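# Balance a bar level across the stand's ridge

## Task

Place the bar across the ridge at the top of the stand so that it sits very level, held up by the stand alone, and keeps that balance. If the robot is still what holds it there at the end, the goal is not met.

## Robot and tools

Robot: two FANUC CRX arms, left_arm and right_arm, each with a Robotiq two-finger gripper that opens to 140 mm. Base positions in the scene frame: left_arm at (+0.055, +0.424, 0), right_arm at (-0.058, -0.313, 0), both nearly unrotated. The names do not refer to sides of any camera image.

Frames: all poses use a single scene frame. Its origin lies on the table top midway between the arms, +z is up, +x points out across the table, and left_arm sits on the +y side. In a gripper's own frame the fingers extend along +z and close along y. end_effector_position is the spot between the pads when they are shut. Closed fingertips reach about 33 mm past it, fully open ones about 9 mm. Closing pushes the tips roughly 24 mm farther from the arm, so leave space above surfaces.

The 20-number row (used by both moving tools): one flat list covering both arms, left first. Numbers 1-3: left gripper x, y, z in metres, absolute target in the scene frame. Numbers 4-7: left orientation as quaternion qw, qx, qy, qz (w first), absolute, scene frame. Numbers 8-10: left gripper position, force_limit, speed, each in [-1, 1]. Numbers 11-20: the same ten for right_arm. Both arms must always be filled in. An arm meant to stay put should get the exact pose and three gripper numbers from the last result before it stopped; reuse one fixed quaternion rather than the drifting reported one. A 0 in the gripper slots is a real command, not a placeholder.

Gripper numbers: position +1 is fully open, about -0.8 brings the pads together, -1 closes until something blocks the fingers. force_limit maps roughly to 14 N at -1, 60 N at 0, 107 N at +1. speed maps roughly to 30, 140 and 250 mm/s at -1, 0, +1. After gripping, check object_status: 0 moving, 1 blocked while opening, 2 blocked while closing (a grip), 3 reached the requested spot or pads met (thin things may still be in hand). position_measured is in counts: 3 open, 230 pads touching. To squeeze harder while status is 2, raise force_limit and nudge position from -1 to -0.98 (or back).

execute_actions: argument actions is a list holding at most one item; optional pictures (boolean). An empty list only reports the state. An item with rows (1 to 15 rows of 20 numbers) and steps (at most 15, each 1/30 s, default 15) plays one row per step, repeating the final row. An item with only steps (up to 300) is a wait measured from the previous result, so thinking time counts in it. A call is rejected, sending nothing, if any target lies over 0.6 m from that arm's last reported position along any of the gripper's axes. Every step, the command is clipped to within 70 mm and 16 degrees of the measured pose, and after the action the arm drifts only to its last clipped pose, so long moves need several calls.

move: target is one 20-number row as above (absolute poses); speed in m/s, 0.002 to 0.5, default 0.25, with rotation capped at twice that in rad/s. Each gripper follows a straight line, both finishing together in 0.5 to 10 s; longer paths are cut off at 10 s. Rotation takes the shorter direction. Paths ignore obstacles and the other arm, and the hand may lag, wander or overshoot speed near full reach. Finger numbers are sent at the start. The result adds a move: line giving the outcome (done, off_target, moving, held, fault), any limits (paced = target clipped; held = some steps blocked, after which the arm may jump fast) and each hand's distance from its target.

wait: seconds from 0 to 10; nothing new is sent. zoom_image: camera (cam_high, cam_low, cam_left_wrist, cam_right_wrist) and region [x0, y0, x1, y1] in pixels from the top-left, at most 504 by 504. cam_high and cam_low are 672x504, wrist cameras 504x504. show_instructions shows the reference images; read_manual gives licence text only. finished_scene takes the scene number and ends it for good; call it only once the bar balances unaided.

Reading results: the state line reads left_arm: ... | right_arm: ..., each pose as position and wxyz quaternion; at long reach the printed hand can differ from reality. A pose unreachable line means the clearance check altered or blocked that arm's command; HELD flags steps where it happened. A Hand target line gives the pose the controller is currently heading for. MOTOR HOT warns of heating from holding loads; an OVER-TEMPERATURE FAULT brakes the arm until it cools.

Cautions: the simulation keeps running while you think. Arms are stiff: commanding even slightly beyond a firm contact, or hitting fast, can trigger a fault (joint torque at its load limit, or 150 N of external force), freezing that arm for 10 s while it yields. Faster touches and deeper targets press harder. Keep the arms from striking or pushing each other. Do not drop, slam or knock anything off the table. A loose object may occasionally get a brief push, so confirm the bar stays level after releasing and withdrawing.

Each tool is called after "Request:" as name(argument=value, ...) on one line, values as JSON.

Reference images:

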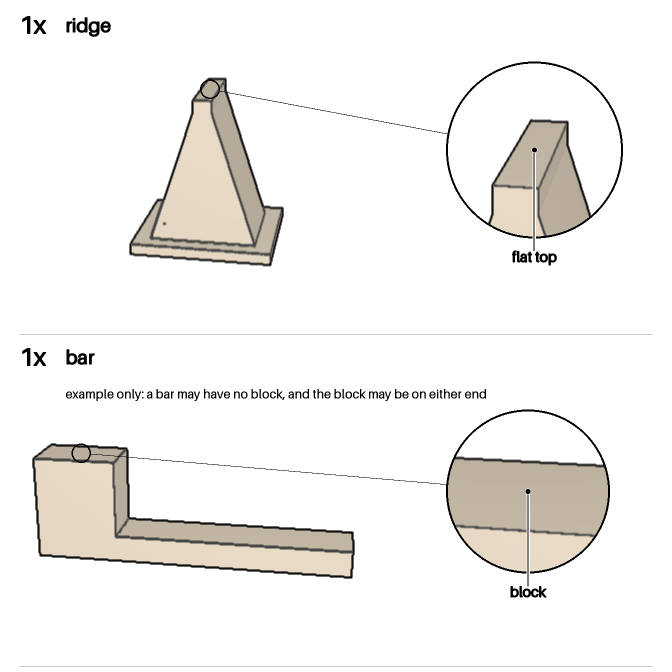

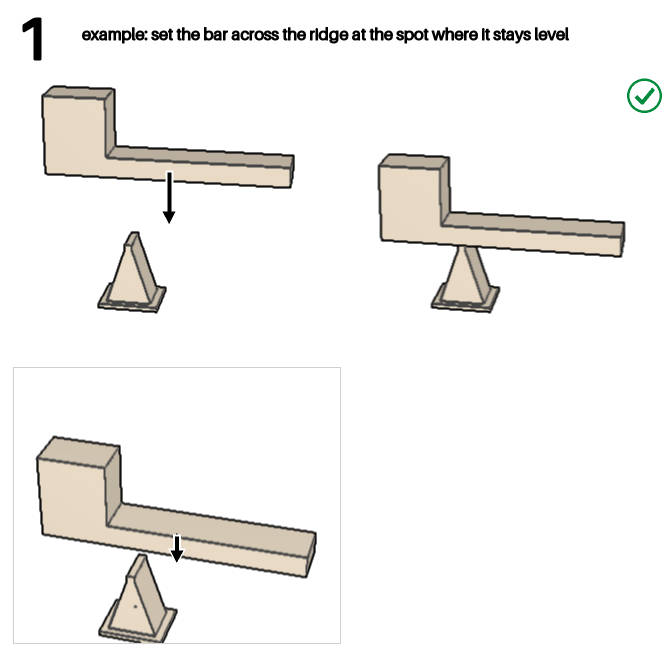

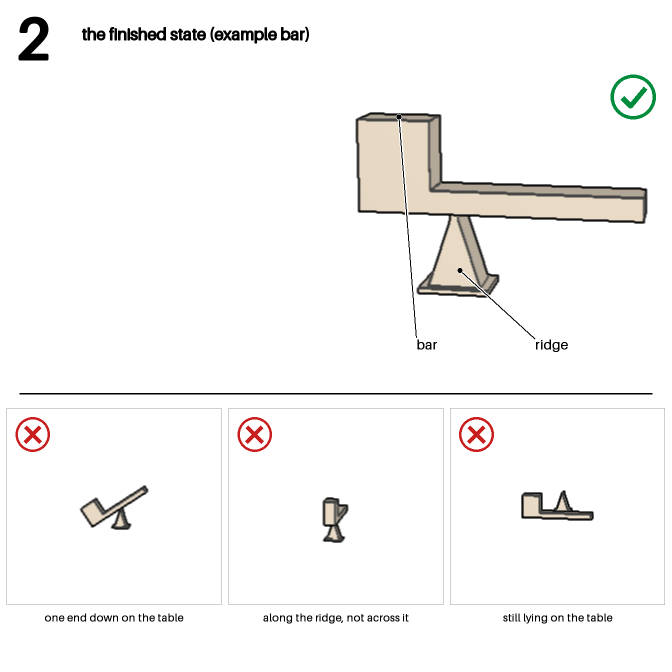

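## Session

Request:
execute_actions(actions=[])

Scene clock: 0.00 s of 4100.00 s.
left_arm: end_effector_position=(+0.5771, -0.2059, +0.2707) position_measured=3 object_status=3 end_effector_quat_wxyz=(-0.031, +0.883, -0.037, +0.467) | right_arm: end_effector_position=(+0.2704, -0.6691, +0.2370) position_measured=3 object_status=3 end_effector_quat_wxyz=(-0.090, -0.488, +0.868, +0.009)
Joint positions: left_arm=[-1.117  0.602  0.716 -0.898 -1.282  2.681] | right_arm=[-0.465  0.153  0.106  0.137 -1.642 -0.094]
Joint velocities: left_arm=[-0.    -0.    -0.     0.001  0.     0.001] | right_arm=[ 0.002 -0.     0.     0.    -0.     0.   ]
Hand target (left_arm): +0.577, -0.206, +0.271; -0.031, +0.883, -0.037, +0.467
Hand target (right_arm): +0.270, -0.669, +0.237; -0.090, -0.488, +0.868, +0.009

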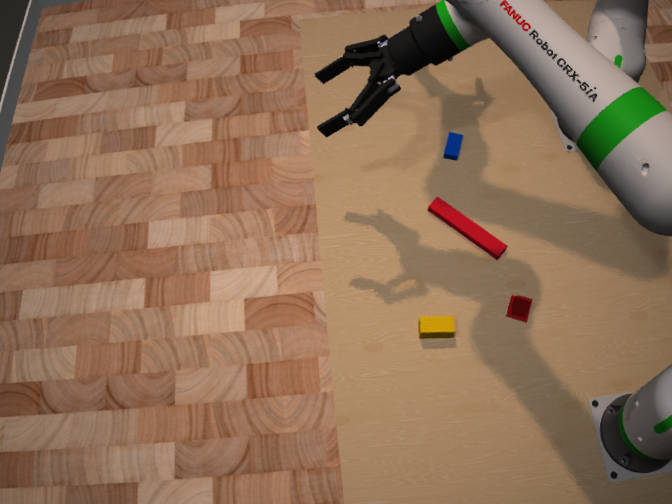

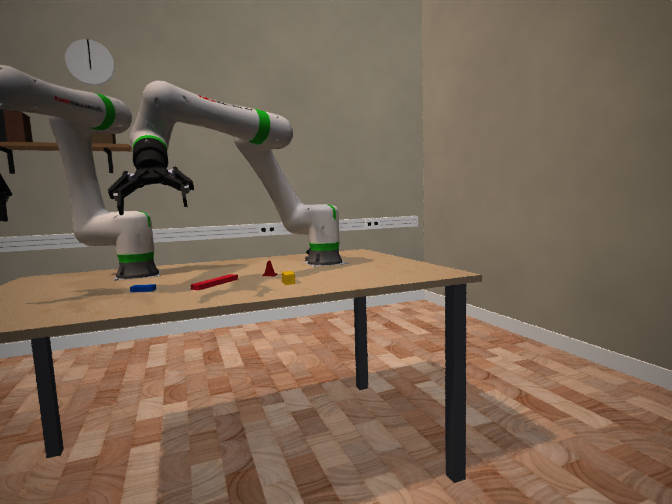

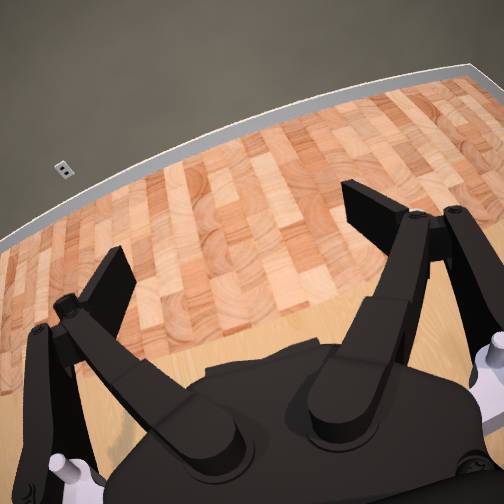

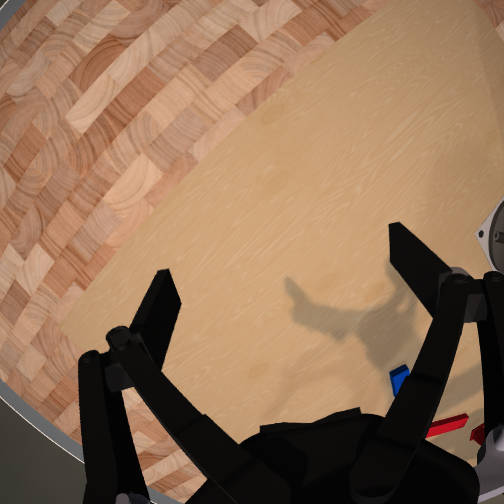

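Request:
zoom_image(camera="cam_high", region=[400, 100, 672, 350])

Request:
zoom_image(camera="cam_low", region=[110, 230, 350, 320])

Request:
move(target=[0.38,0.0,0.25,0,0.966,0.259,0,1,0,0,0.2704,-0.6691,0.237,-0.09,-0.488,0.868,0.009,1,0,0])

Region (400, 100, 672, 350) of cam_high's 672x504 image, scaled by 1.853, with more detail than that image has; it fills the top 463 rows of this view, and the rest is white.

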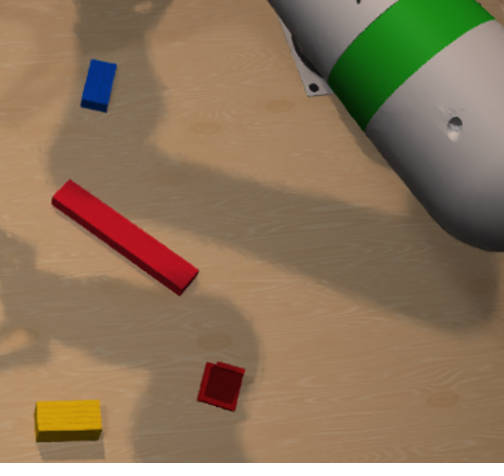

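Region (110, 230, 350, 320) of cam_low's 672x504 image, scaled by 2.100, with more detail than that image has; it fills the top 189 rows of this view, and the rest is white.

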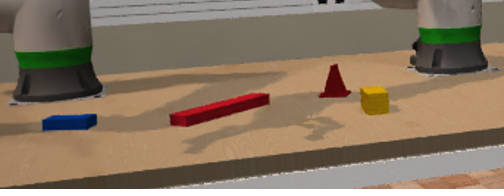

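Scene clock: 5.67 s of 4100.00 s.
left_arm: end_effector_position=(+0.3799, +0.0002, +0.2489) position_measured=3 object_status=3 end_effector_quat_wxyz=(-0.001, +0.966, +0.258, +0.000) | right_arm: end_effector_position=(+0.2704, -0.6691, +0.2370) position_measured=3 object_status=3 end_effector_quat_wxyz=(-0.090, -0.488, +0.868, +0.009)
Joint positions: left_arm=[-0.68   0.217  0.264 -0.001 -1.619  2.764] | right_arm=[-0.464  0.152  0.105  0.138 -1.641 -0.093]
Joint velocities: left_arm=[ 0.002 -0.002 -0.003  0.002  0.002 -0.002] | right_arm=[ 0.001  0.001  0.     0.    -0.001 -0.   ]
Hand target (left_arm): +0.380, +0.000, +0.249; -0.001, +0.966, +0.258, +0.000
Hand target (right_arm): +0.270, -0.669, +0.237; -0.090, -0.488, +0.868, +0.009
Off the commanded pose (left_arm): 0.001 m, 0 deg.
Off the commanded pose (right_arm): 0.000 m, 0 deg.
move: done

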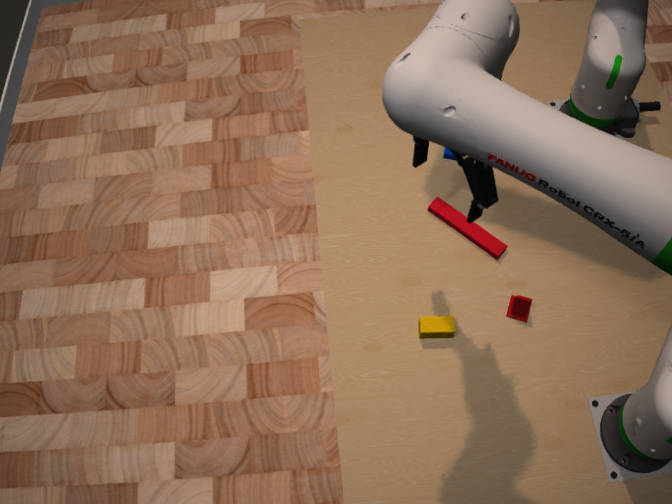

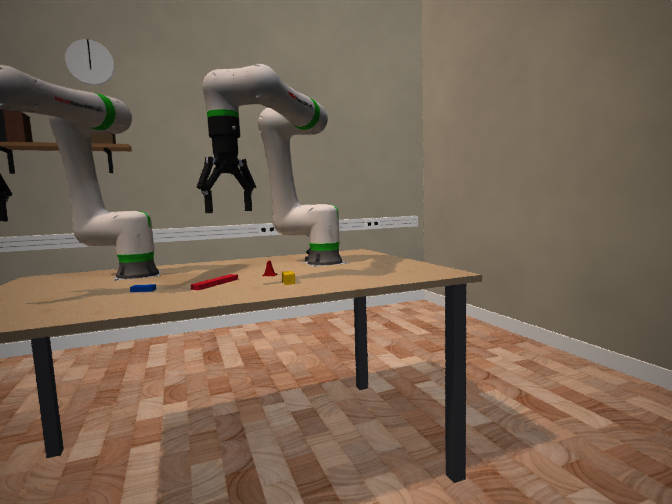

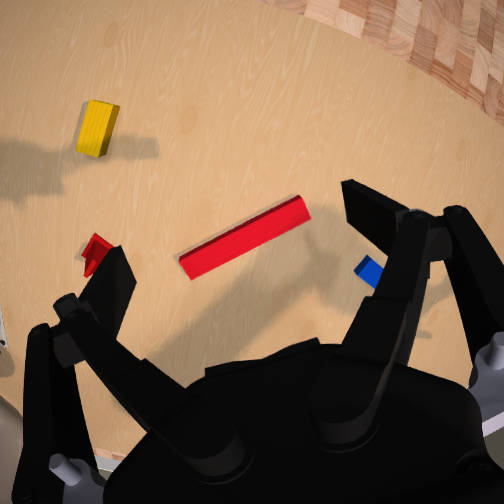

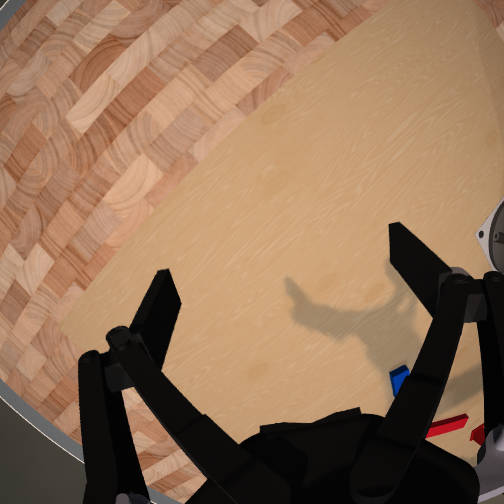

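Request:
move(target=[0.36,0.0,0.12,0,0.94,-0.342,0,1,0,0,0.2704,-0.6691,0.237,-0.09,-0.488,0.868,0.009,1,0,0], speed=0.4)

Scene clock: 13.57 s of 4100.00 s.
left_arm: end_effector_position=(+0.3603, -0.0002, +0.1199) position_measured=3 object_status=3 end_effector_quat_wxyz=(-0.000, +0.940, -0.342, -0.000) | right_arm: end_effector_position=(+0.2704, -0.6691, +0.2370) position_measured=3 object_status=3 end_effector_quat_wxyz=(-0.090, -0.488, +0.868, +0.009)
Joint positions: left_arm=[-0.704  0.22  -0.035 -0.    -1.315  1.568] | right_arm=[-0.464  0.152  0.105  0.138 -1.641 -0.093]
Joint velocities: left_arm=[ 0.002 -0.004 -0.002  0.002  0.001 -0.007] | right_arm=[ 0.    -0.     0.    -0.     0.001 -0.001]
Hand target (left_arm): +0.360, -0.000, +0.120; +0.000, +0.940, -0.342, +0.000
Hand target (right_arm): +0.270, -0.669, +0.237; -0.090, -0.488, +0.868, +0.009
Off the commanded pose (left_arm): 0.000 m, 0 deg.
Off the commanded pose (right_arm): 0.000 m, 0 deg.
After step 90, 2.90 s passed at rest.
move: done

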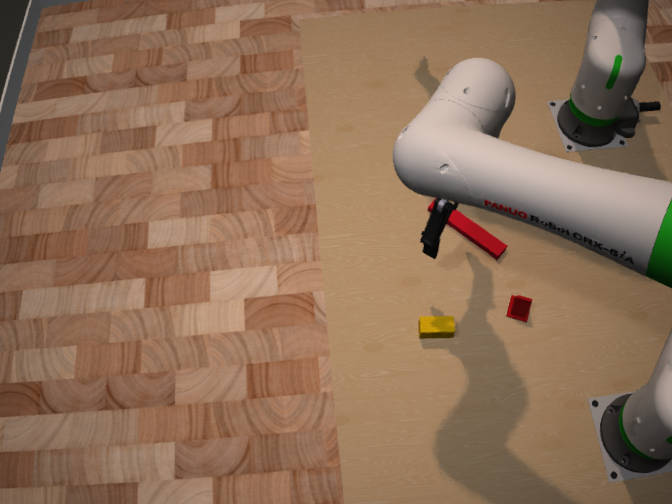

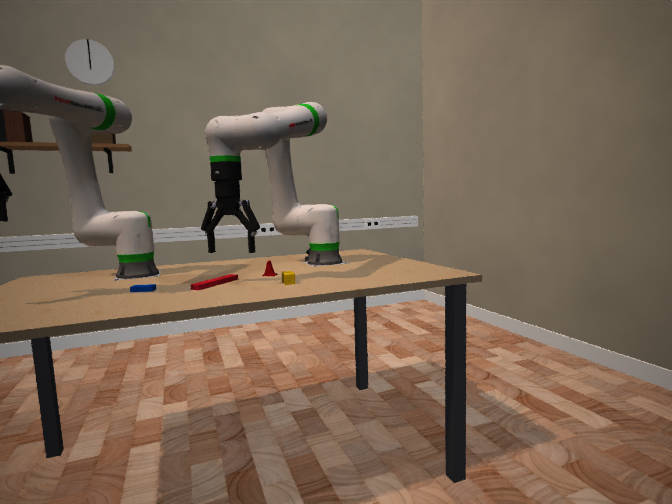

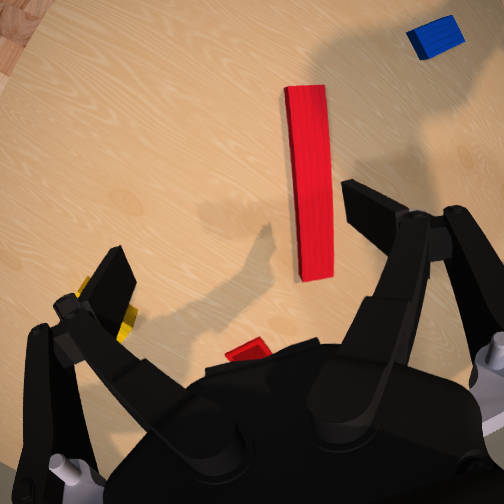

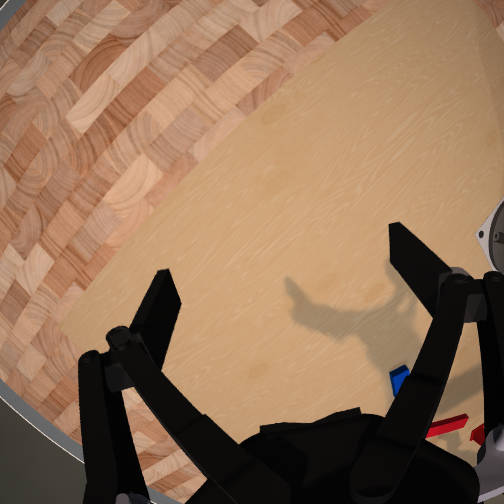

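Request:
move(target=[0.30,-0.037,0.06,0,0.92,-0.391,0,0.2,0,0,0.2704,-0.6691,0.237,-0.09,-0.488,0.868,0.009,1,0,0])

Scene clock: 19.03 s of 4100.00 s.
left_arm: end_effector_position=(+0.3001, -0.0371, +0.0601) position_measured=104 object_status=3 end_effector_quat_wxyz=(+0.000, +0.920, -0.391, +0.000) | right_arm: end_effector_position=(+0.2704, -0.6691, +0.2370) position_measured=3 object_status=3 end_effector_quat_wxyz=(-0.090, -0.488, +0.868, +0.009)
Joint positions: left_arm=[-0.839  0.265 -0.126  0.    -1.179  1.597] | right_arm=[-0.464  0.152  0.105  0.138 -1.641 -0.093]
Joint velocities: left_arm=[-0.001  0.002 -0.     0.001  0.002  0.002] | right_arm=[-0.     0.     0.    -0.     0.001  0.001]
Hand target (left_arm): +0.300, -0.037, +0.060; +0.000, +0.920, -0.391, +0.000
Hand target (right_arm): +0.270, -0.669, +0.237; -0.090, -0.488, +0.868, +0.009
Off the commanded pose (left_arm): 0.000 m, 0 deg.
Off the commanded pose (right_arm): 0.000 m, 0 deg.
After step 90, 1.63 s passed at rest.
move: done

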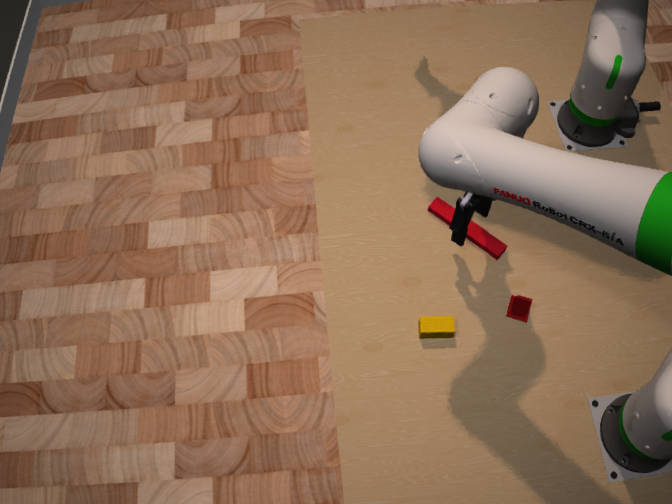

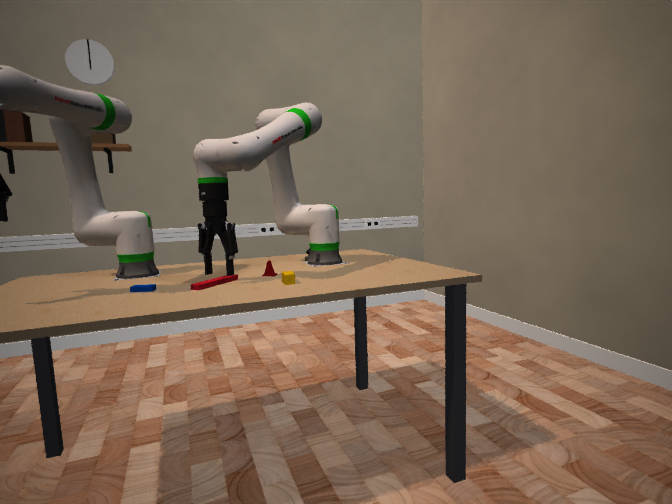

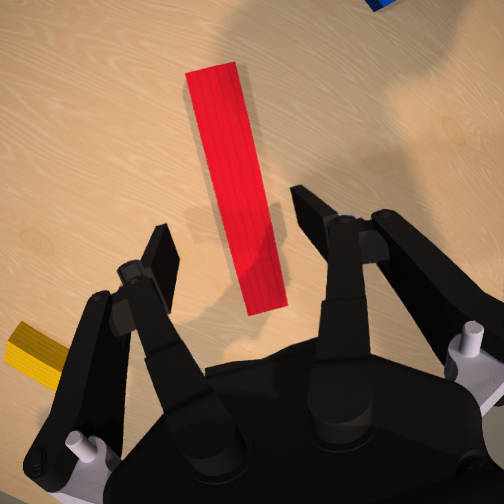

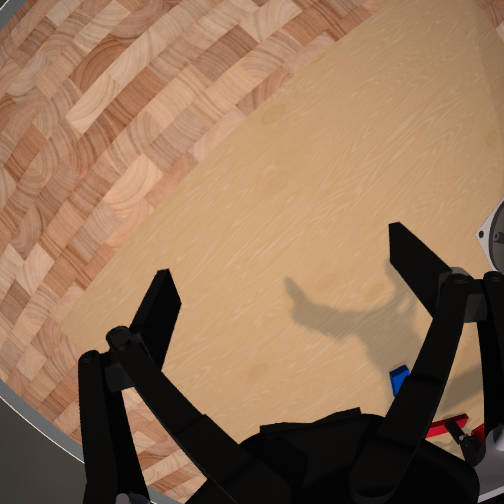

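Request:
move(target=[0.296,-0.042,0.037,0,0.92,-0.391,0,0.0,0,0,0.2704,-0.6691,0.237,-0.09,-0.488,0.868,0.009,1,0,0], speed=0.08)

Request:
move(target=[0.296,-0.042,0.037,0,0.92,-0.391,0,-1,-0.3,-0.3,0.2704,-0.6691,0.237,-0.09,-0.488,0.868,0.009,1,0,0])

Scene clock: 21.80 s of 4100.00 s.
left_arm: end_effector_position=(+0.2960, -0.0420, +0.0370) position_measured=129 object_status=3 end_effector_quat_wxyz=(+0.000, +0.920, -0.391, +0.000) | right_arm: end_effector_position=(+0.2704, -0.6691, +0.2370) position_measured=3 object_status=3 end_effector_quat_wxyz=(-0.090, -0.488, +0.868, +0.009)
Joint positions: left_arm=[-0.852  0.294 -0.147  0.    -1.129  1.61 ] | right_arm=[-0.464  0.152  0.105  0.138 -1.641 -0.093]
Joint velocities: left_arm=[-0.     0.001 -0.001 -0.     0.002 -0.001] | right_arm=[ 0.     0.001 -0.    -0.     0.001 -0.001]
Hand target (left_arm): +0.296, -0.042, +0.037; +0.000, +0.920, -0.391, -0.000
Hand target (right_arm): +0.270, -0.669, +0.237; -0.090, -0.488, +0.868, +0.009
Off the commanded pose (left_arm): 0.000 m, 0 deg.
Off the commanded pose (right_arm): 0.000 m, 0 deg.
move: done

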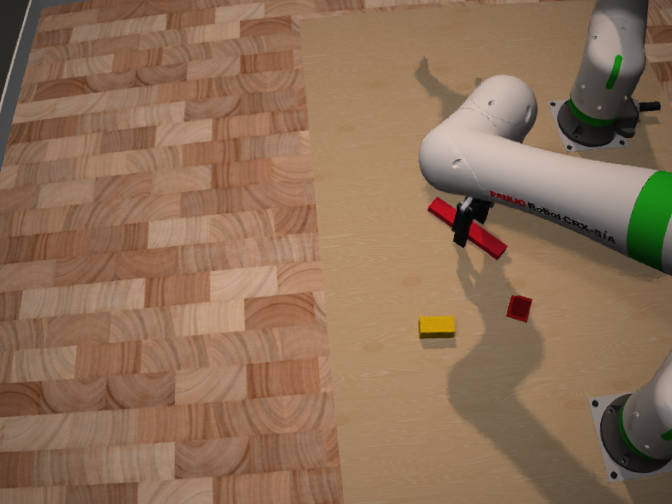

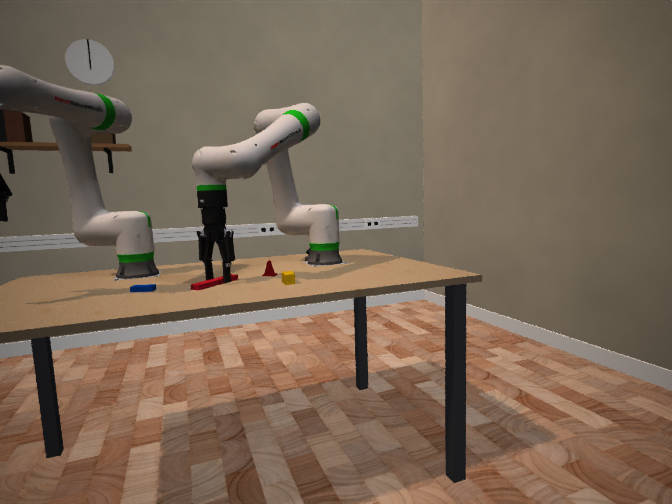

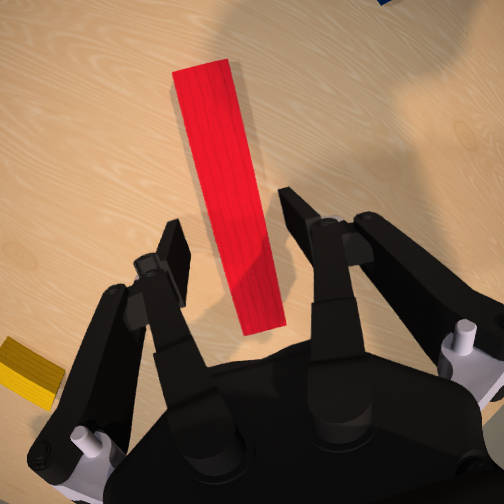

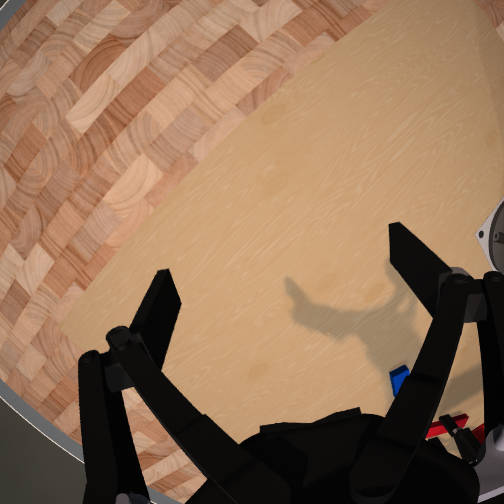

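Scene clock: 22.50 s of 4100.00 s.
left_arm: end_effector_position=(+0.2960, -0.0420, +0.0370) position_measured=184 object_status=2 end_effector_quat_wxyz=(+0.000, +0.920, -0.391, -0.000) | right_arm: end_effector_position=(+0.2704, -0.6691, +0.2370) position_measured=3 object_status=3 end_effector_quat_wxyz=(-0.090, -0.488, +0.868, +0.009)
Joint positions: left_arm=[-0.852  0.294 -0.148  0.    -1.129  1.61 ] | right_arm=[-0.464  0.152  0.105  0.138 -1.641 -0.093]
Joint velocities: left_arm=[ 0.    -0.001 -0.    -0.     0.001 -0.003] | right_arm=[-0.001 -0.001 -0.    -0.     0.     0.002]
Hand target (left_arm): +0.296, -0.042, +0.037; +0.000, +0.920, -0.391, -0.000
Hand target (right_arm): +0.270, -0.669, +0.237; -0.090, -0.488, +0.868, +0.009
Off the commanded pose (left_arm): 0.000 m, 0 deg.
Off the commanded pose (right_arm): 0.000 m, 0 deg.
move: done

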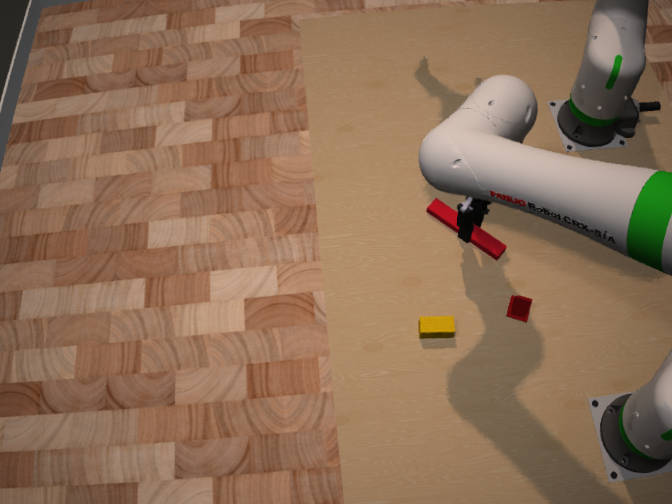

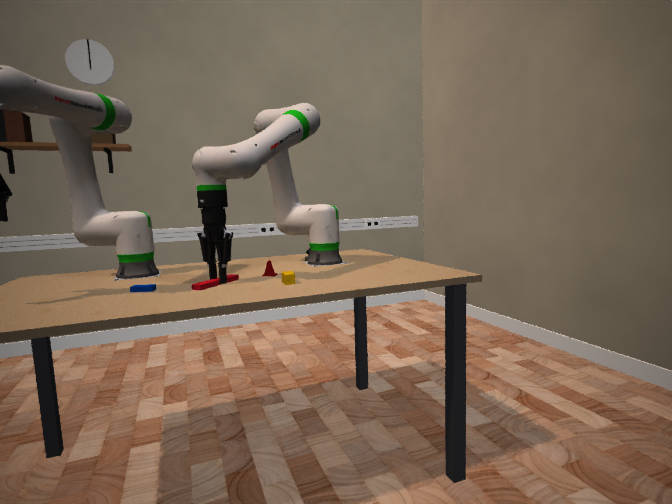

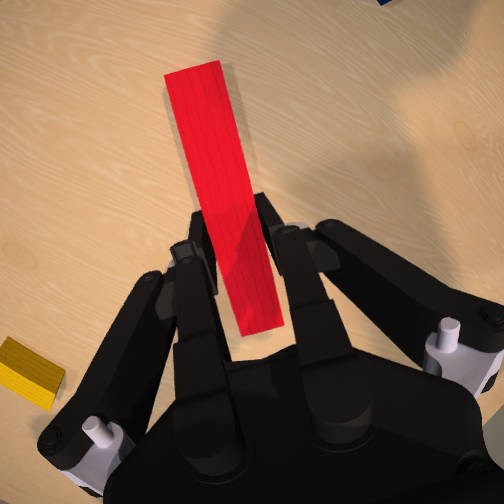

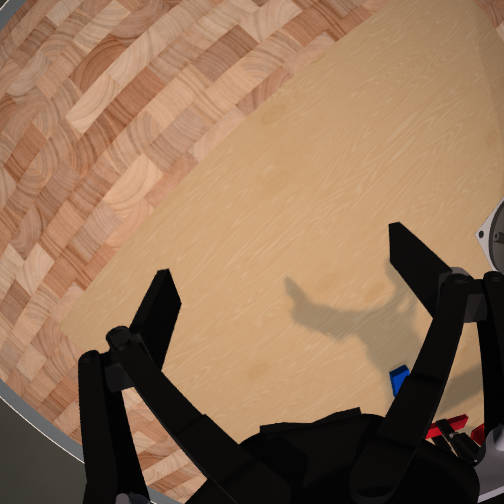

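Request:
move(target=[0.296,-0.02,0.14,0,0.92,-0.391,0,-1,-0.3,-0.3,0.2704,-0.6691,0.237,-0.09,-0.488,0.868,0.009,1,0,0], speed=0.15)

Request:
move(target=[0.20,0.17,0.15,0,0.537,-0.843,0,-1,-0.3,-0.3,0.2704,-0.6691,0.237,-0.09,-0.488,0.868,0.009,1,0,0])

Scene clock: 31.87 s of 4100.00 s.
left_arm: end_effector_position=(+0.2958, -0.0198, +0.1399) position_measured=184 object_status=2 end_effector_quat_wxyz=(-0.000, +0.920, -0.391, -0.000) | right_arm: end_effector_position=(+0.2704, -0.6691, +0.2370) position_measured=3 object_status=3 end_effector_quat_wxyz=(-0.090, -0.488, +0.868, +0.009)
Joint positions: left_arm=[-0.822  0.165 -0.053  0.    -1.353  1.581] | right_arm=[-0.464  0.152  0.105  0.138 -1.641 -0.093]
Joint velocities: left_arm=[ 0.    -0.002  0.001  0.001 -0.001  0.   ] | right_arm=[-0.    -0.    -0.     0.001 -0.     0.001]
Hand target (left_arm): +0.296, -0.020, +0.140; -0.000, +0.920, -0.391, +0.000
Hand target (right_arm): +0.270, -0.669, +0.237; -0.090, -0.488, +0.868, +0.009
Off the commanded pose (left_arm): 0.000 m, 0 deg.
Off the commanded pose (right_arm): 0.000 m, 0 deg.
After step 90, 5.27 s passed at rest.
move: done

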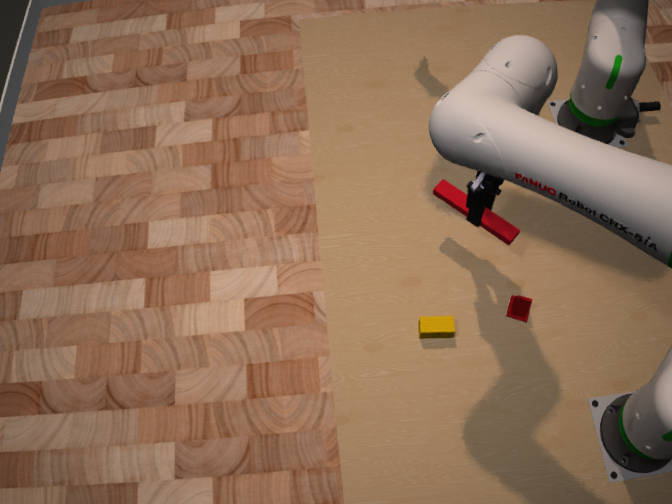

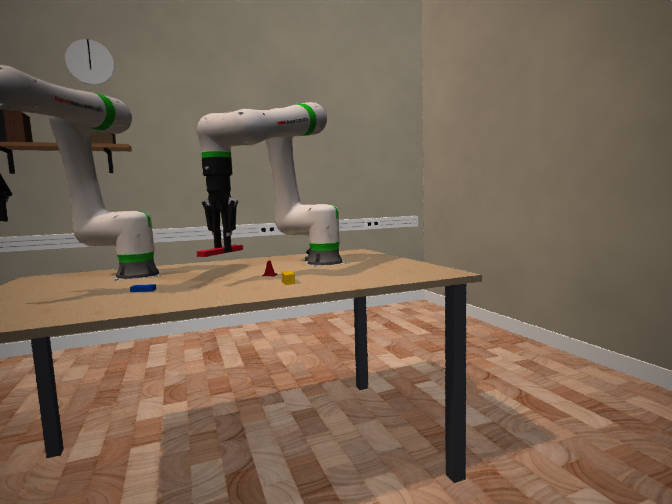

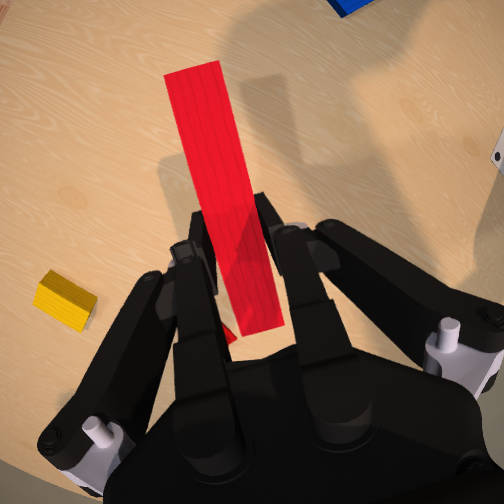

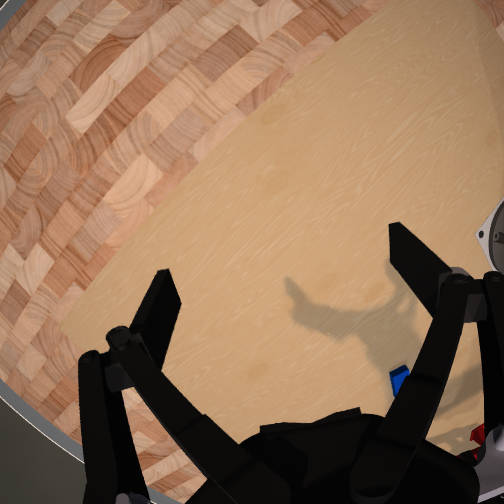

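Scene clock: 34.70 s of 4100.00 s.
left_arm: end_effector_position=(+0.2002, +0.1702, +0.1494) position_measured=184 object_status=2 end_effector_quat_wxyz=(+0.000, -0.537, +0.843, +0.000) | right_arm: end_effector_position=(+0.2704, -0.6691, +0.2370) position_measured=3 object_status=3 end_effector_quat_wxyz=(-0.090, -0.488, +0.868, +0.009)
Joint positions: left_arm=[-0.599 -0.415 -0.541 -0.001 -1.445  0.155] | right_arm=[-0.464  0.152  0.105  0.138 -1.641 -0.093]
Joint velocities: left_arm=[ 0.005 -0.001 -0.002  0.003 -0.    -0.006] | right_arm=[-0.     0.001 -0.    -0.    -0.     0.001]
Hand target (left_arm): +0.200, +0.170, +0.149; +0.000, -0.537, +0.843, +0.000
Hand target (right_arm): +0.270, -0.669, +0.237; -0.090, -0.488, +0.868, +0.009
Off the commanded pose (left_arm): 0.001 m, 0 deg.
Off the commanded pose (right_arm): 0.000 m, 0 deg.
move: done

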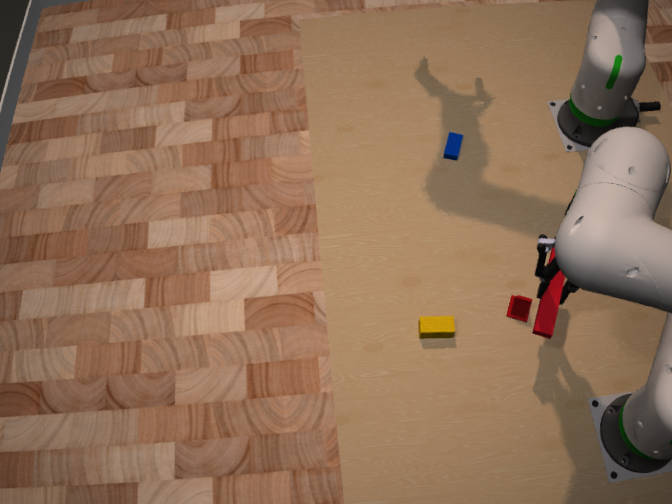

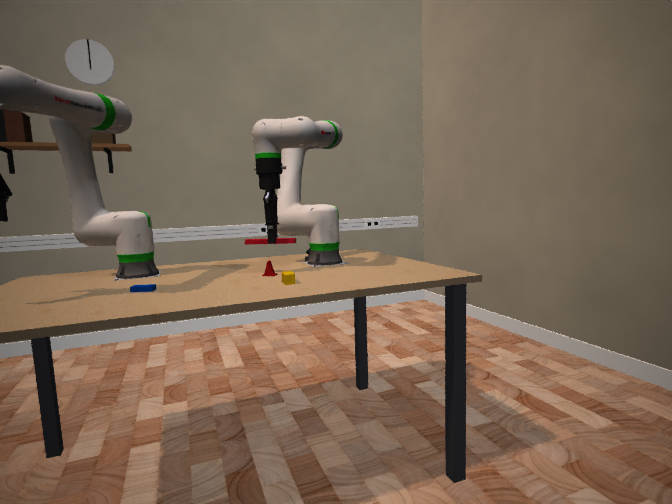

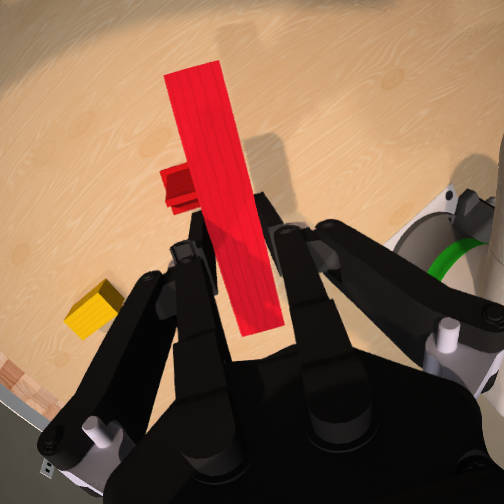

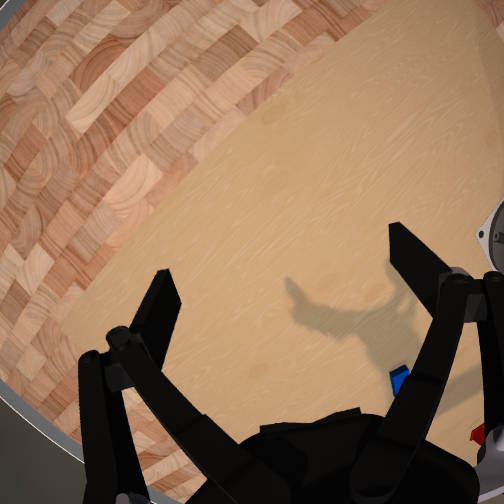

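Request:
move(target=[0.182,0.178,0.11,0,0.537,-0.843,0,-1,-0.3,-0.3,0.2704,-0.6691,0.237,-0.09,-0.488,0.868,0.009,1,0,0], speed=0.1)

Request:
zoom_image(camera="cam_low", region=[230, 220, 320, 290])

Request:
zoom_image(camera="cam_left_wrist", region=[80, 40, 320, 350])

Scene clock: 40.43 s of 4100.00 s.
left_arm: end_effector_position=(+0.1821, +0.1780, +0.1100) position_measured=184 object_status=2 end_effector_quat_wxyz=(-0.000, -0.537, +0.843, -0.000) | right_arm: end_effector_position=(+0.2704, -0.6691, +0.2370) position_measured=3 object_status=3 end_effector_quat_wxyz=(-0.090, -0.488, +0.868, +0.009)
Joint positions: left_arm=[-0.613 -0.447 -0.653  0.    -1.364  0.168] | right_arm=[-0.464  0.152  0.105  0.138 -1.641 -0.093]
Joint velocities: left_arm=[-0.     0.    -0.002  0.001  0.002 -0.003] | right_arm=[ 0.    -0.001 -0.     0.     0.    -0.001]
Hand target (left_arm): +0.182, +0.178, +0.110; -0.000, -0.537, +0.843, -0.000
Hand target (right_arm): +0.270, -0.669, +0.237; -0.090, -0.488, +0.868, +0.009
Off the commanded pose (left_arm): 0.000 m, 0 deg.
Off the commanded pose (right_arm): 0.000 m, 0 deg.
After step 90, 1.93 s passed at rest.
move: done

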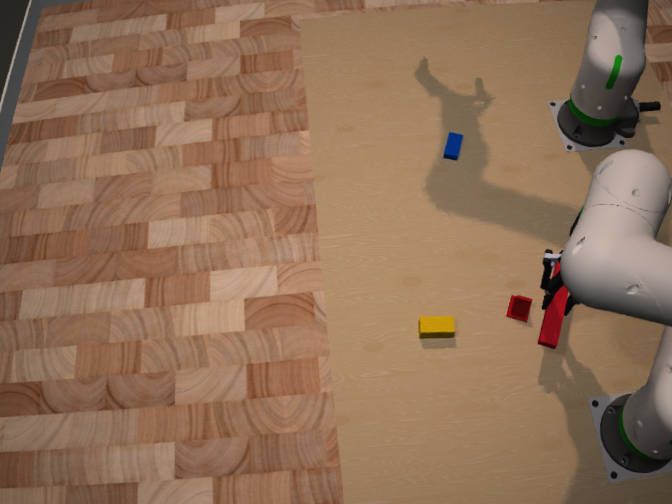

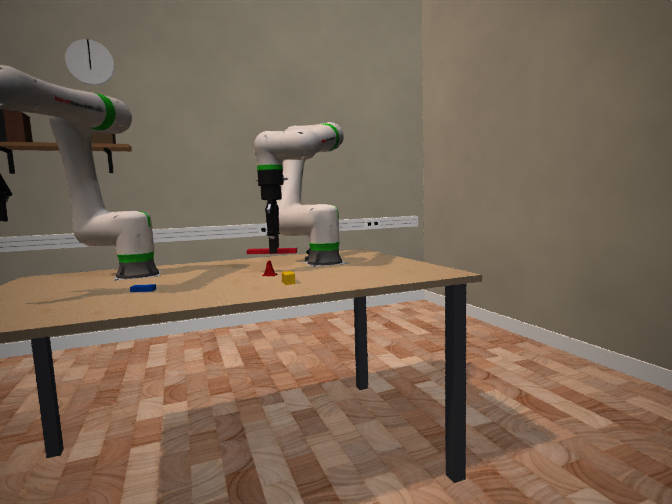

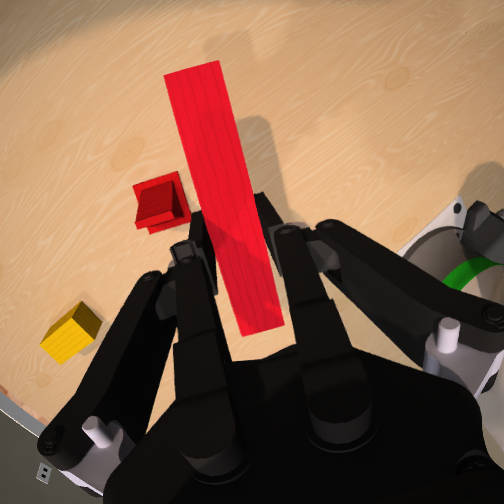

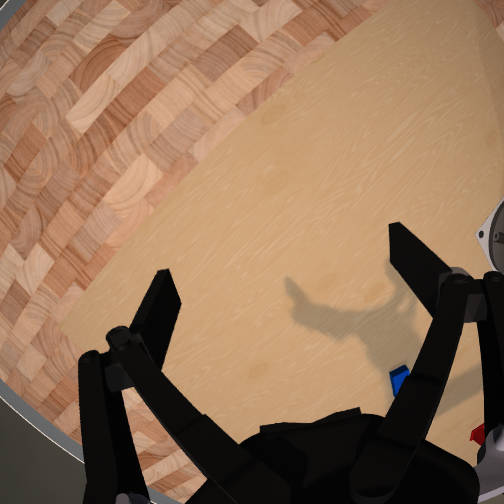

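Region (230, 220, 320, 290) of cam_low's 672x504 image, scaled by 5.600, with more detail than that image has.

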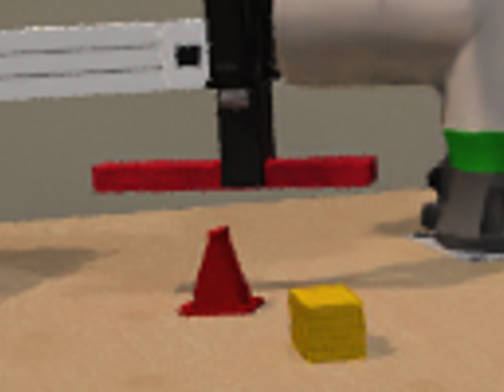

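Region (80, 40, 320, 350) of cam_left_wrist's 504x504 image, scaled by 1.626, with more detail than that image has; it fills the left 390 columns of this view, and the rest is white.

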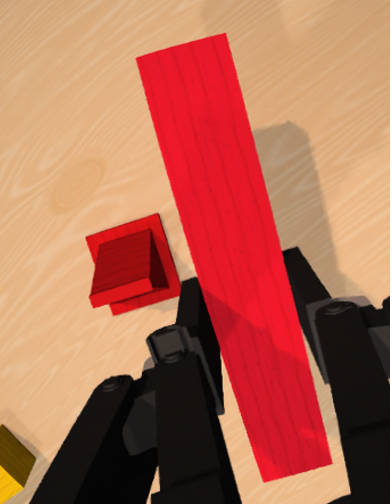

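Request:
move(target=[0.240,0.159,0.105,0,0.537,-0.843,0,-1,-0.3,-0.3,0.2704,-0.6691,0.237,-0.09,-0.488,0.868,0.009,1,0,0], speed=0.1)

Request:
zoom_image(camera="cam_low", region=[230, 220, 320, 290])

Request:
zoom_image(camera="cam_high", region=[470, 230, 590, 360])

Scene clock: 44.53 s of 4100.00 s.
left_arm: end_effector_position=(+0.2399, +0.1589, +0.1052) position_measured=184 object_status=2 end_effector_quat_wxyz=(-0.000, -0.537, +0.843, +0.000) | right_arm: end_effector_position=(+0.2704, -0.6691, +0.2370) position_measured=3 object_status=3 end_effector_quat_wxyz=(-0.090, -0.488, +0.868, +0.009)
Joint positions: left_arm=[-0.556 -0.294 -0.567  0.    -1.298  0.111] | right_arm=[-0.464  0.152  0.105  0.138 -1.641 -0.093]
Joint velocities: left_arm=[ 0.     0.002  0.001 -0.001  0.001 -0.001] | right_arm=[ 0.001 -0.001  0.     0.    -0.001  0.   ]
Hand target (left_arm): +0.240, +0.159, +0.105; -0.000, -0.537, +0.843, +0.000
Hand target (right_arm): +0.270, -0.669, +0.237; -0.090, -0.488, +0.868, +0.009
Off the commanded pose (left_arm): 0.000 m, 0 deg.
Off the commanded pose (right_arm): 0.000 m, 0 deg.
After step 90, 0.13 s passed at rest.
move: done

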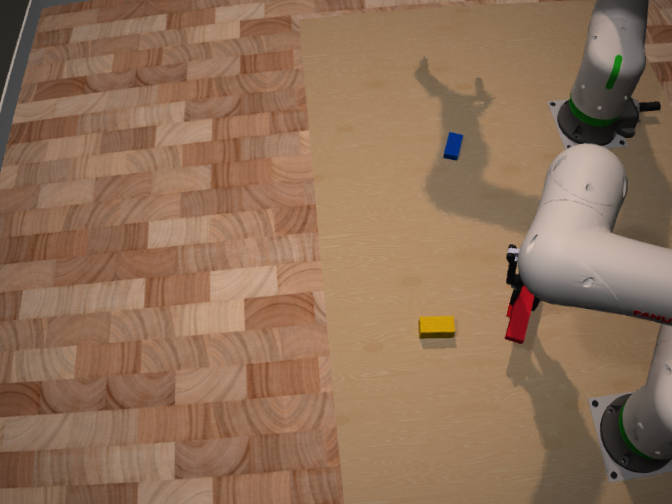

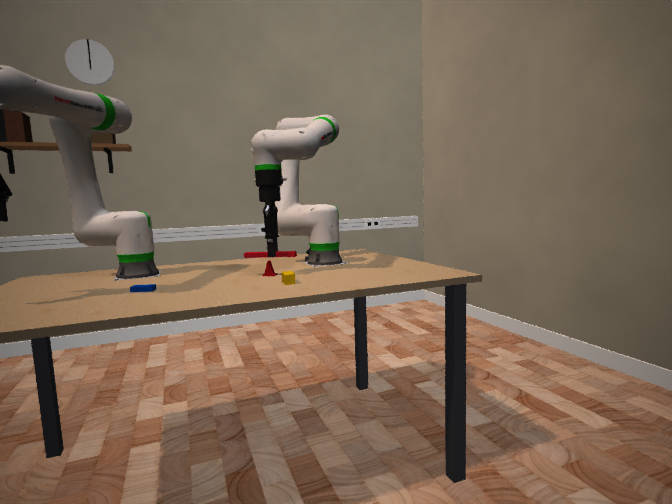

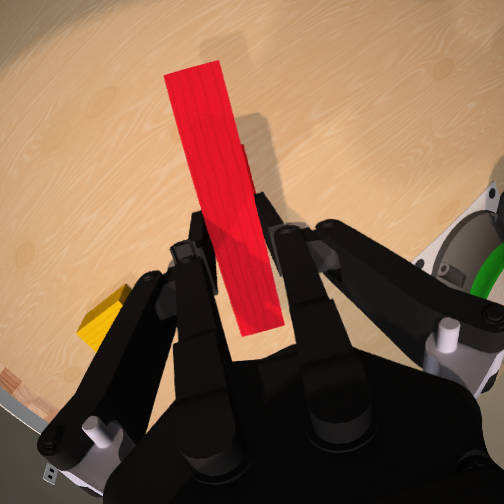

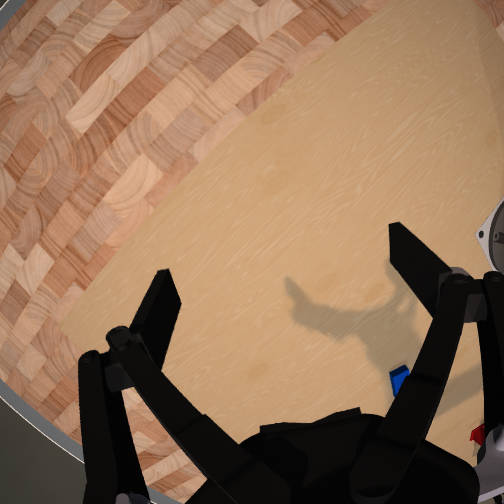

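Region (230, 220, 320, 290) of cam_low's 672x504 image, scaled by 5.600, with more detail than that image has.

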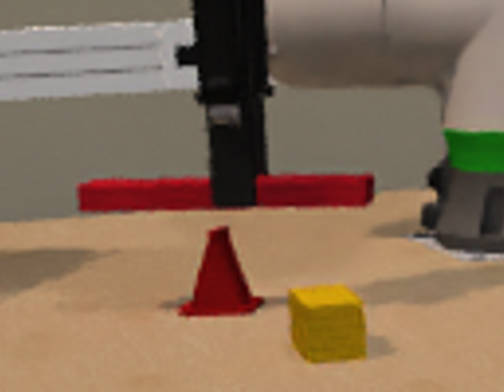

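Region (470, 230, 590, 360) of cam_high's 672x504 image, scaled by 3.877, with more detail than that image has; it fills the left 465 columns of this view, and the rest is white.

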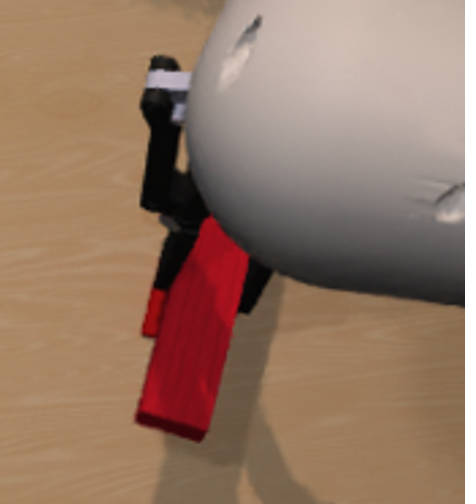

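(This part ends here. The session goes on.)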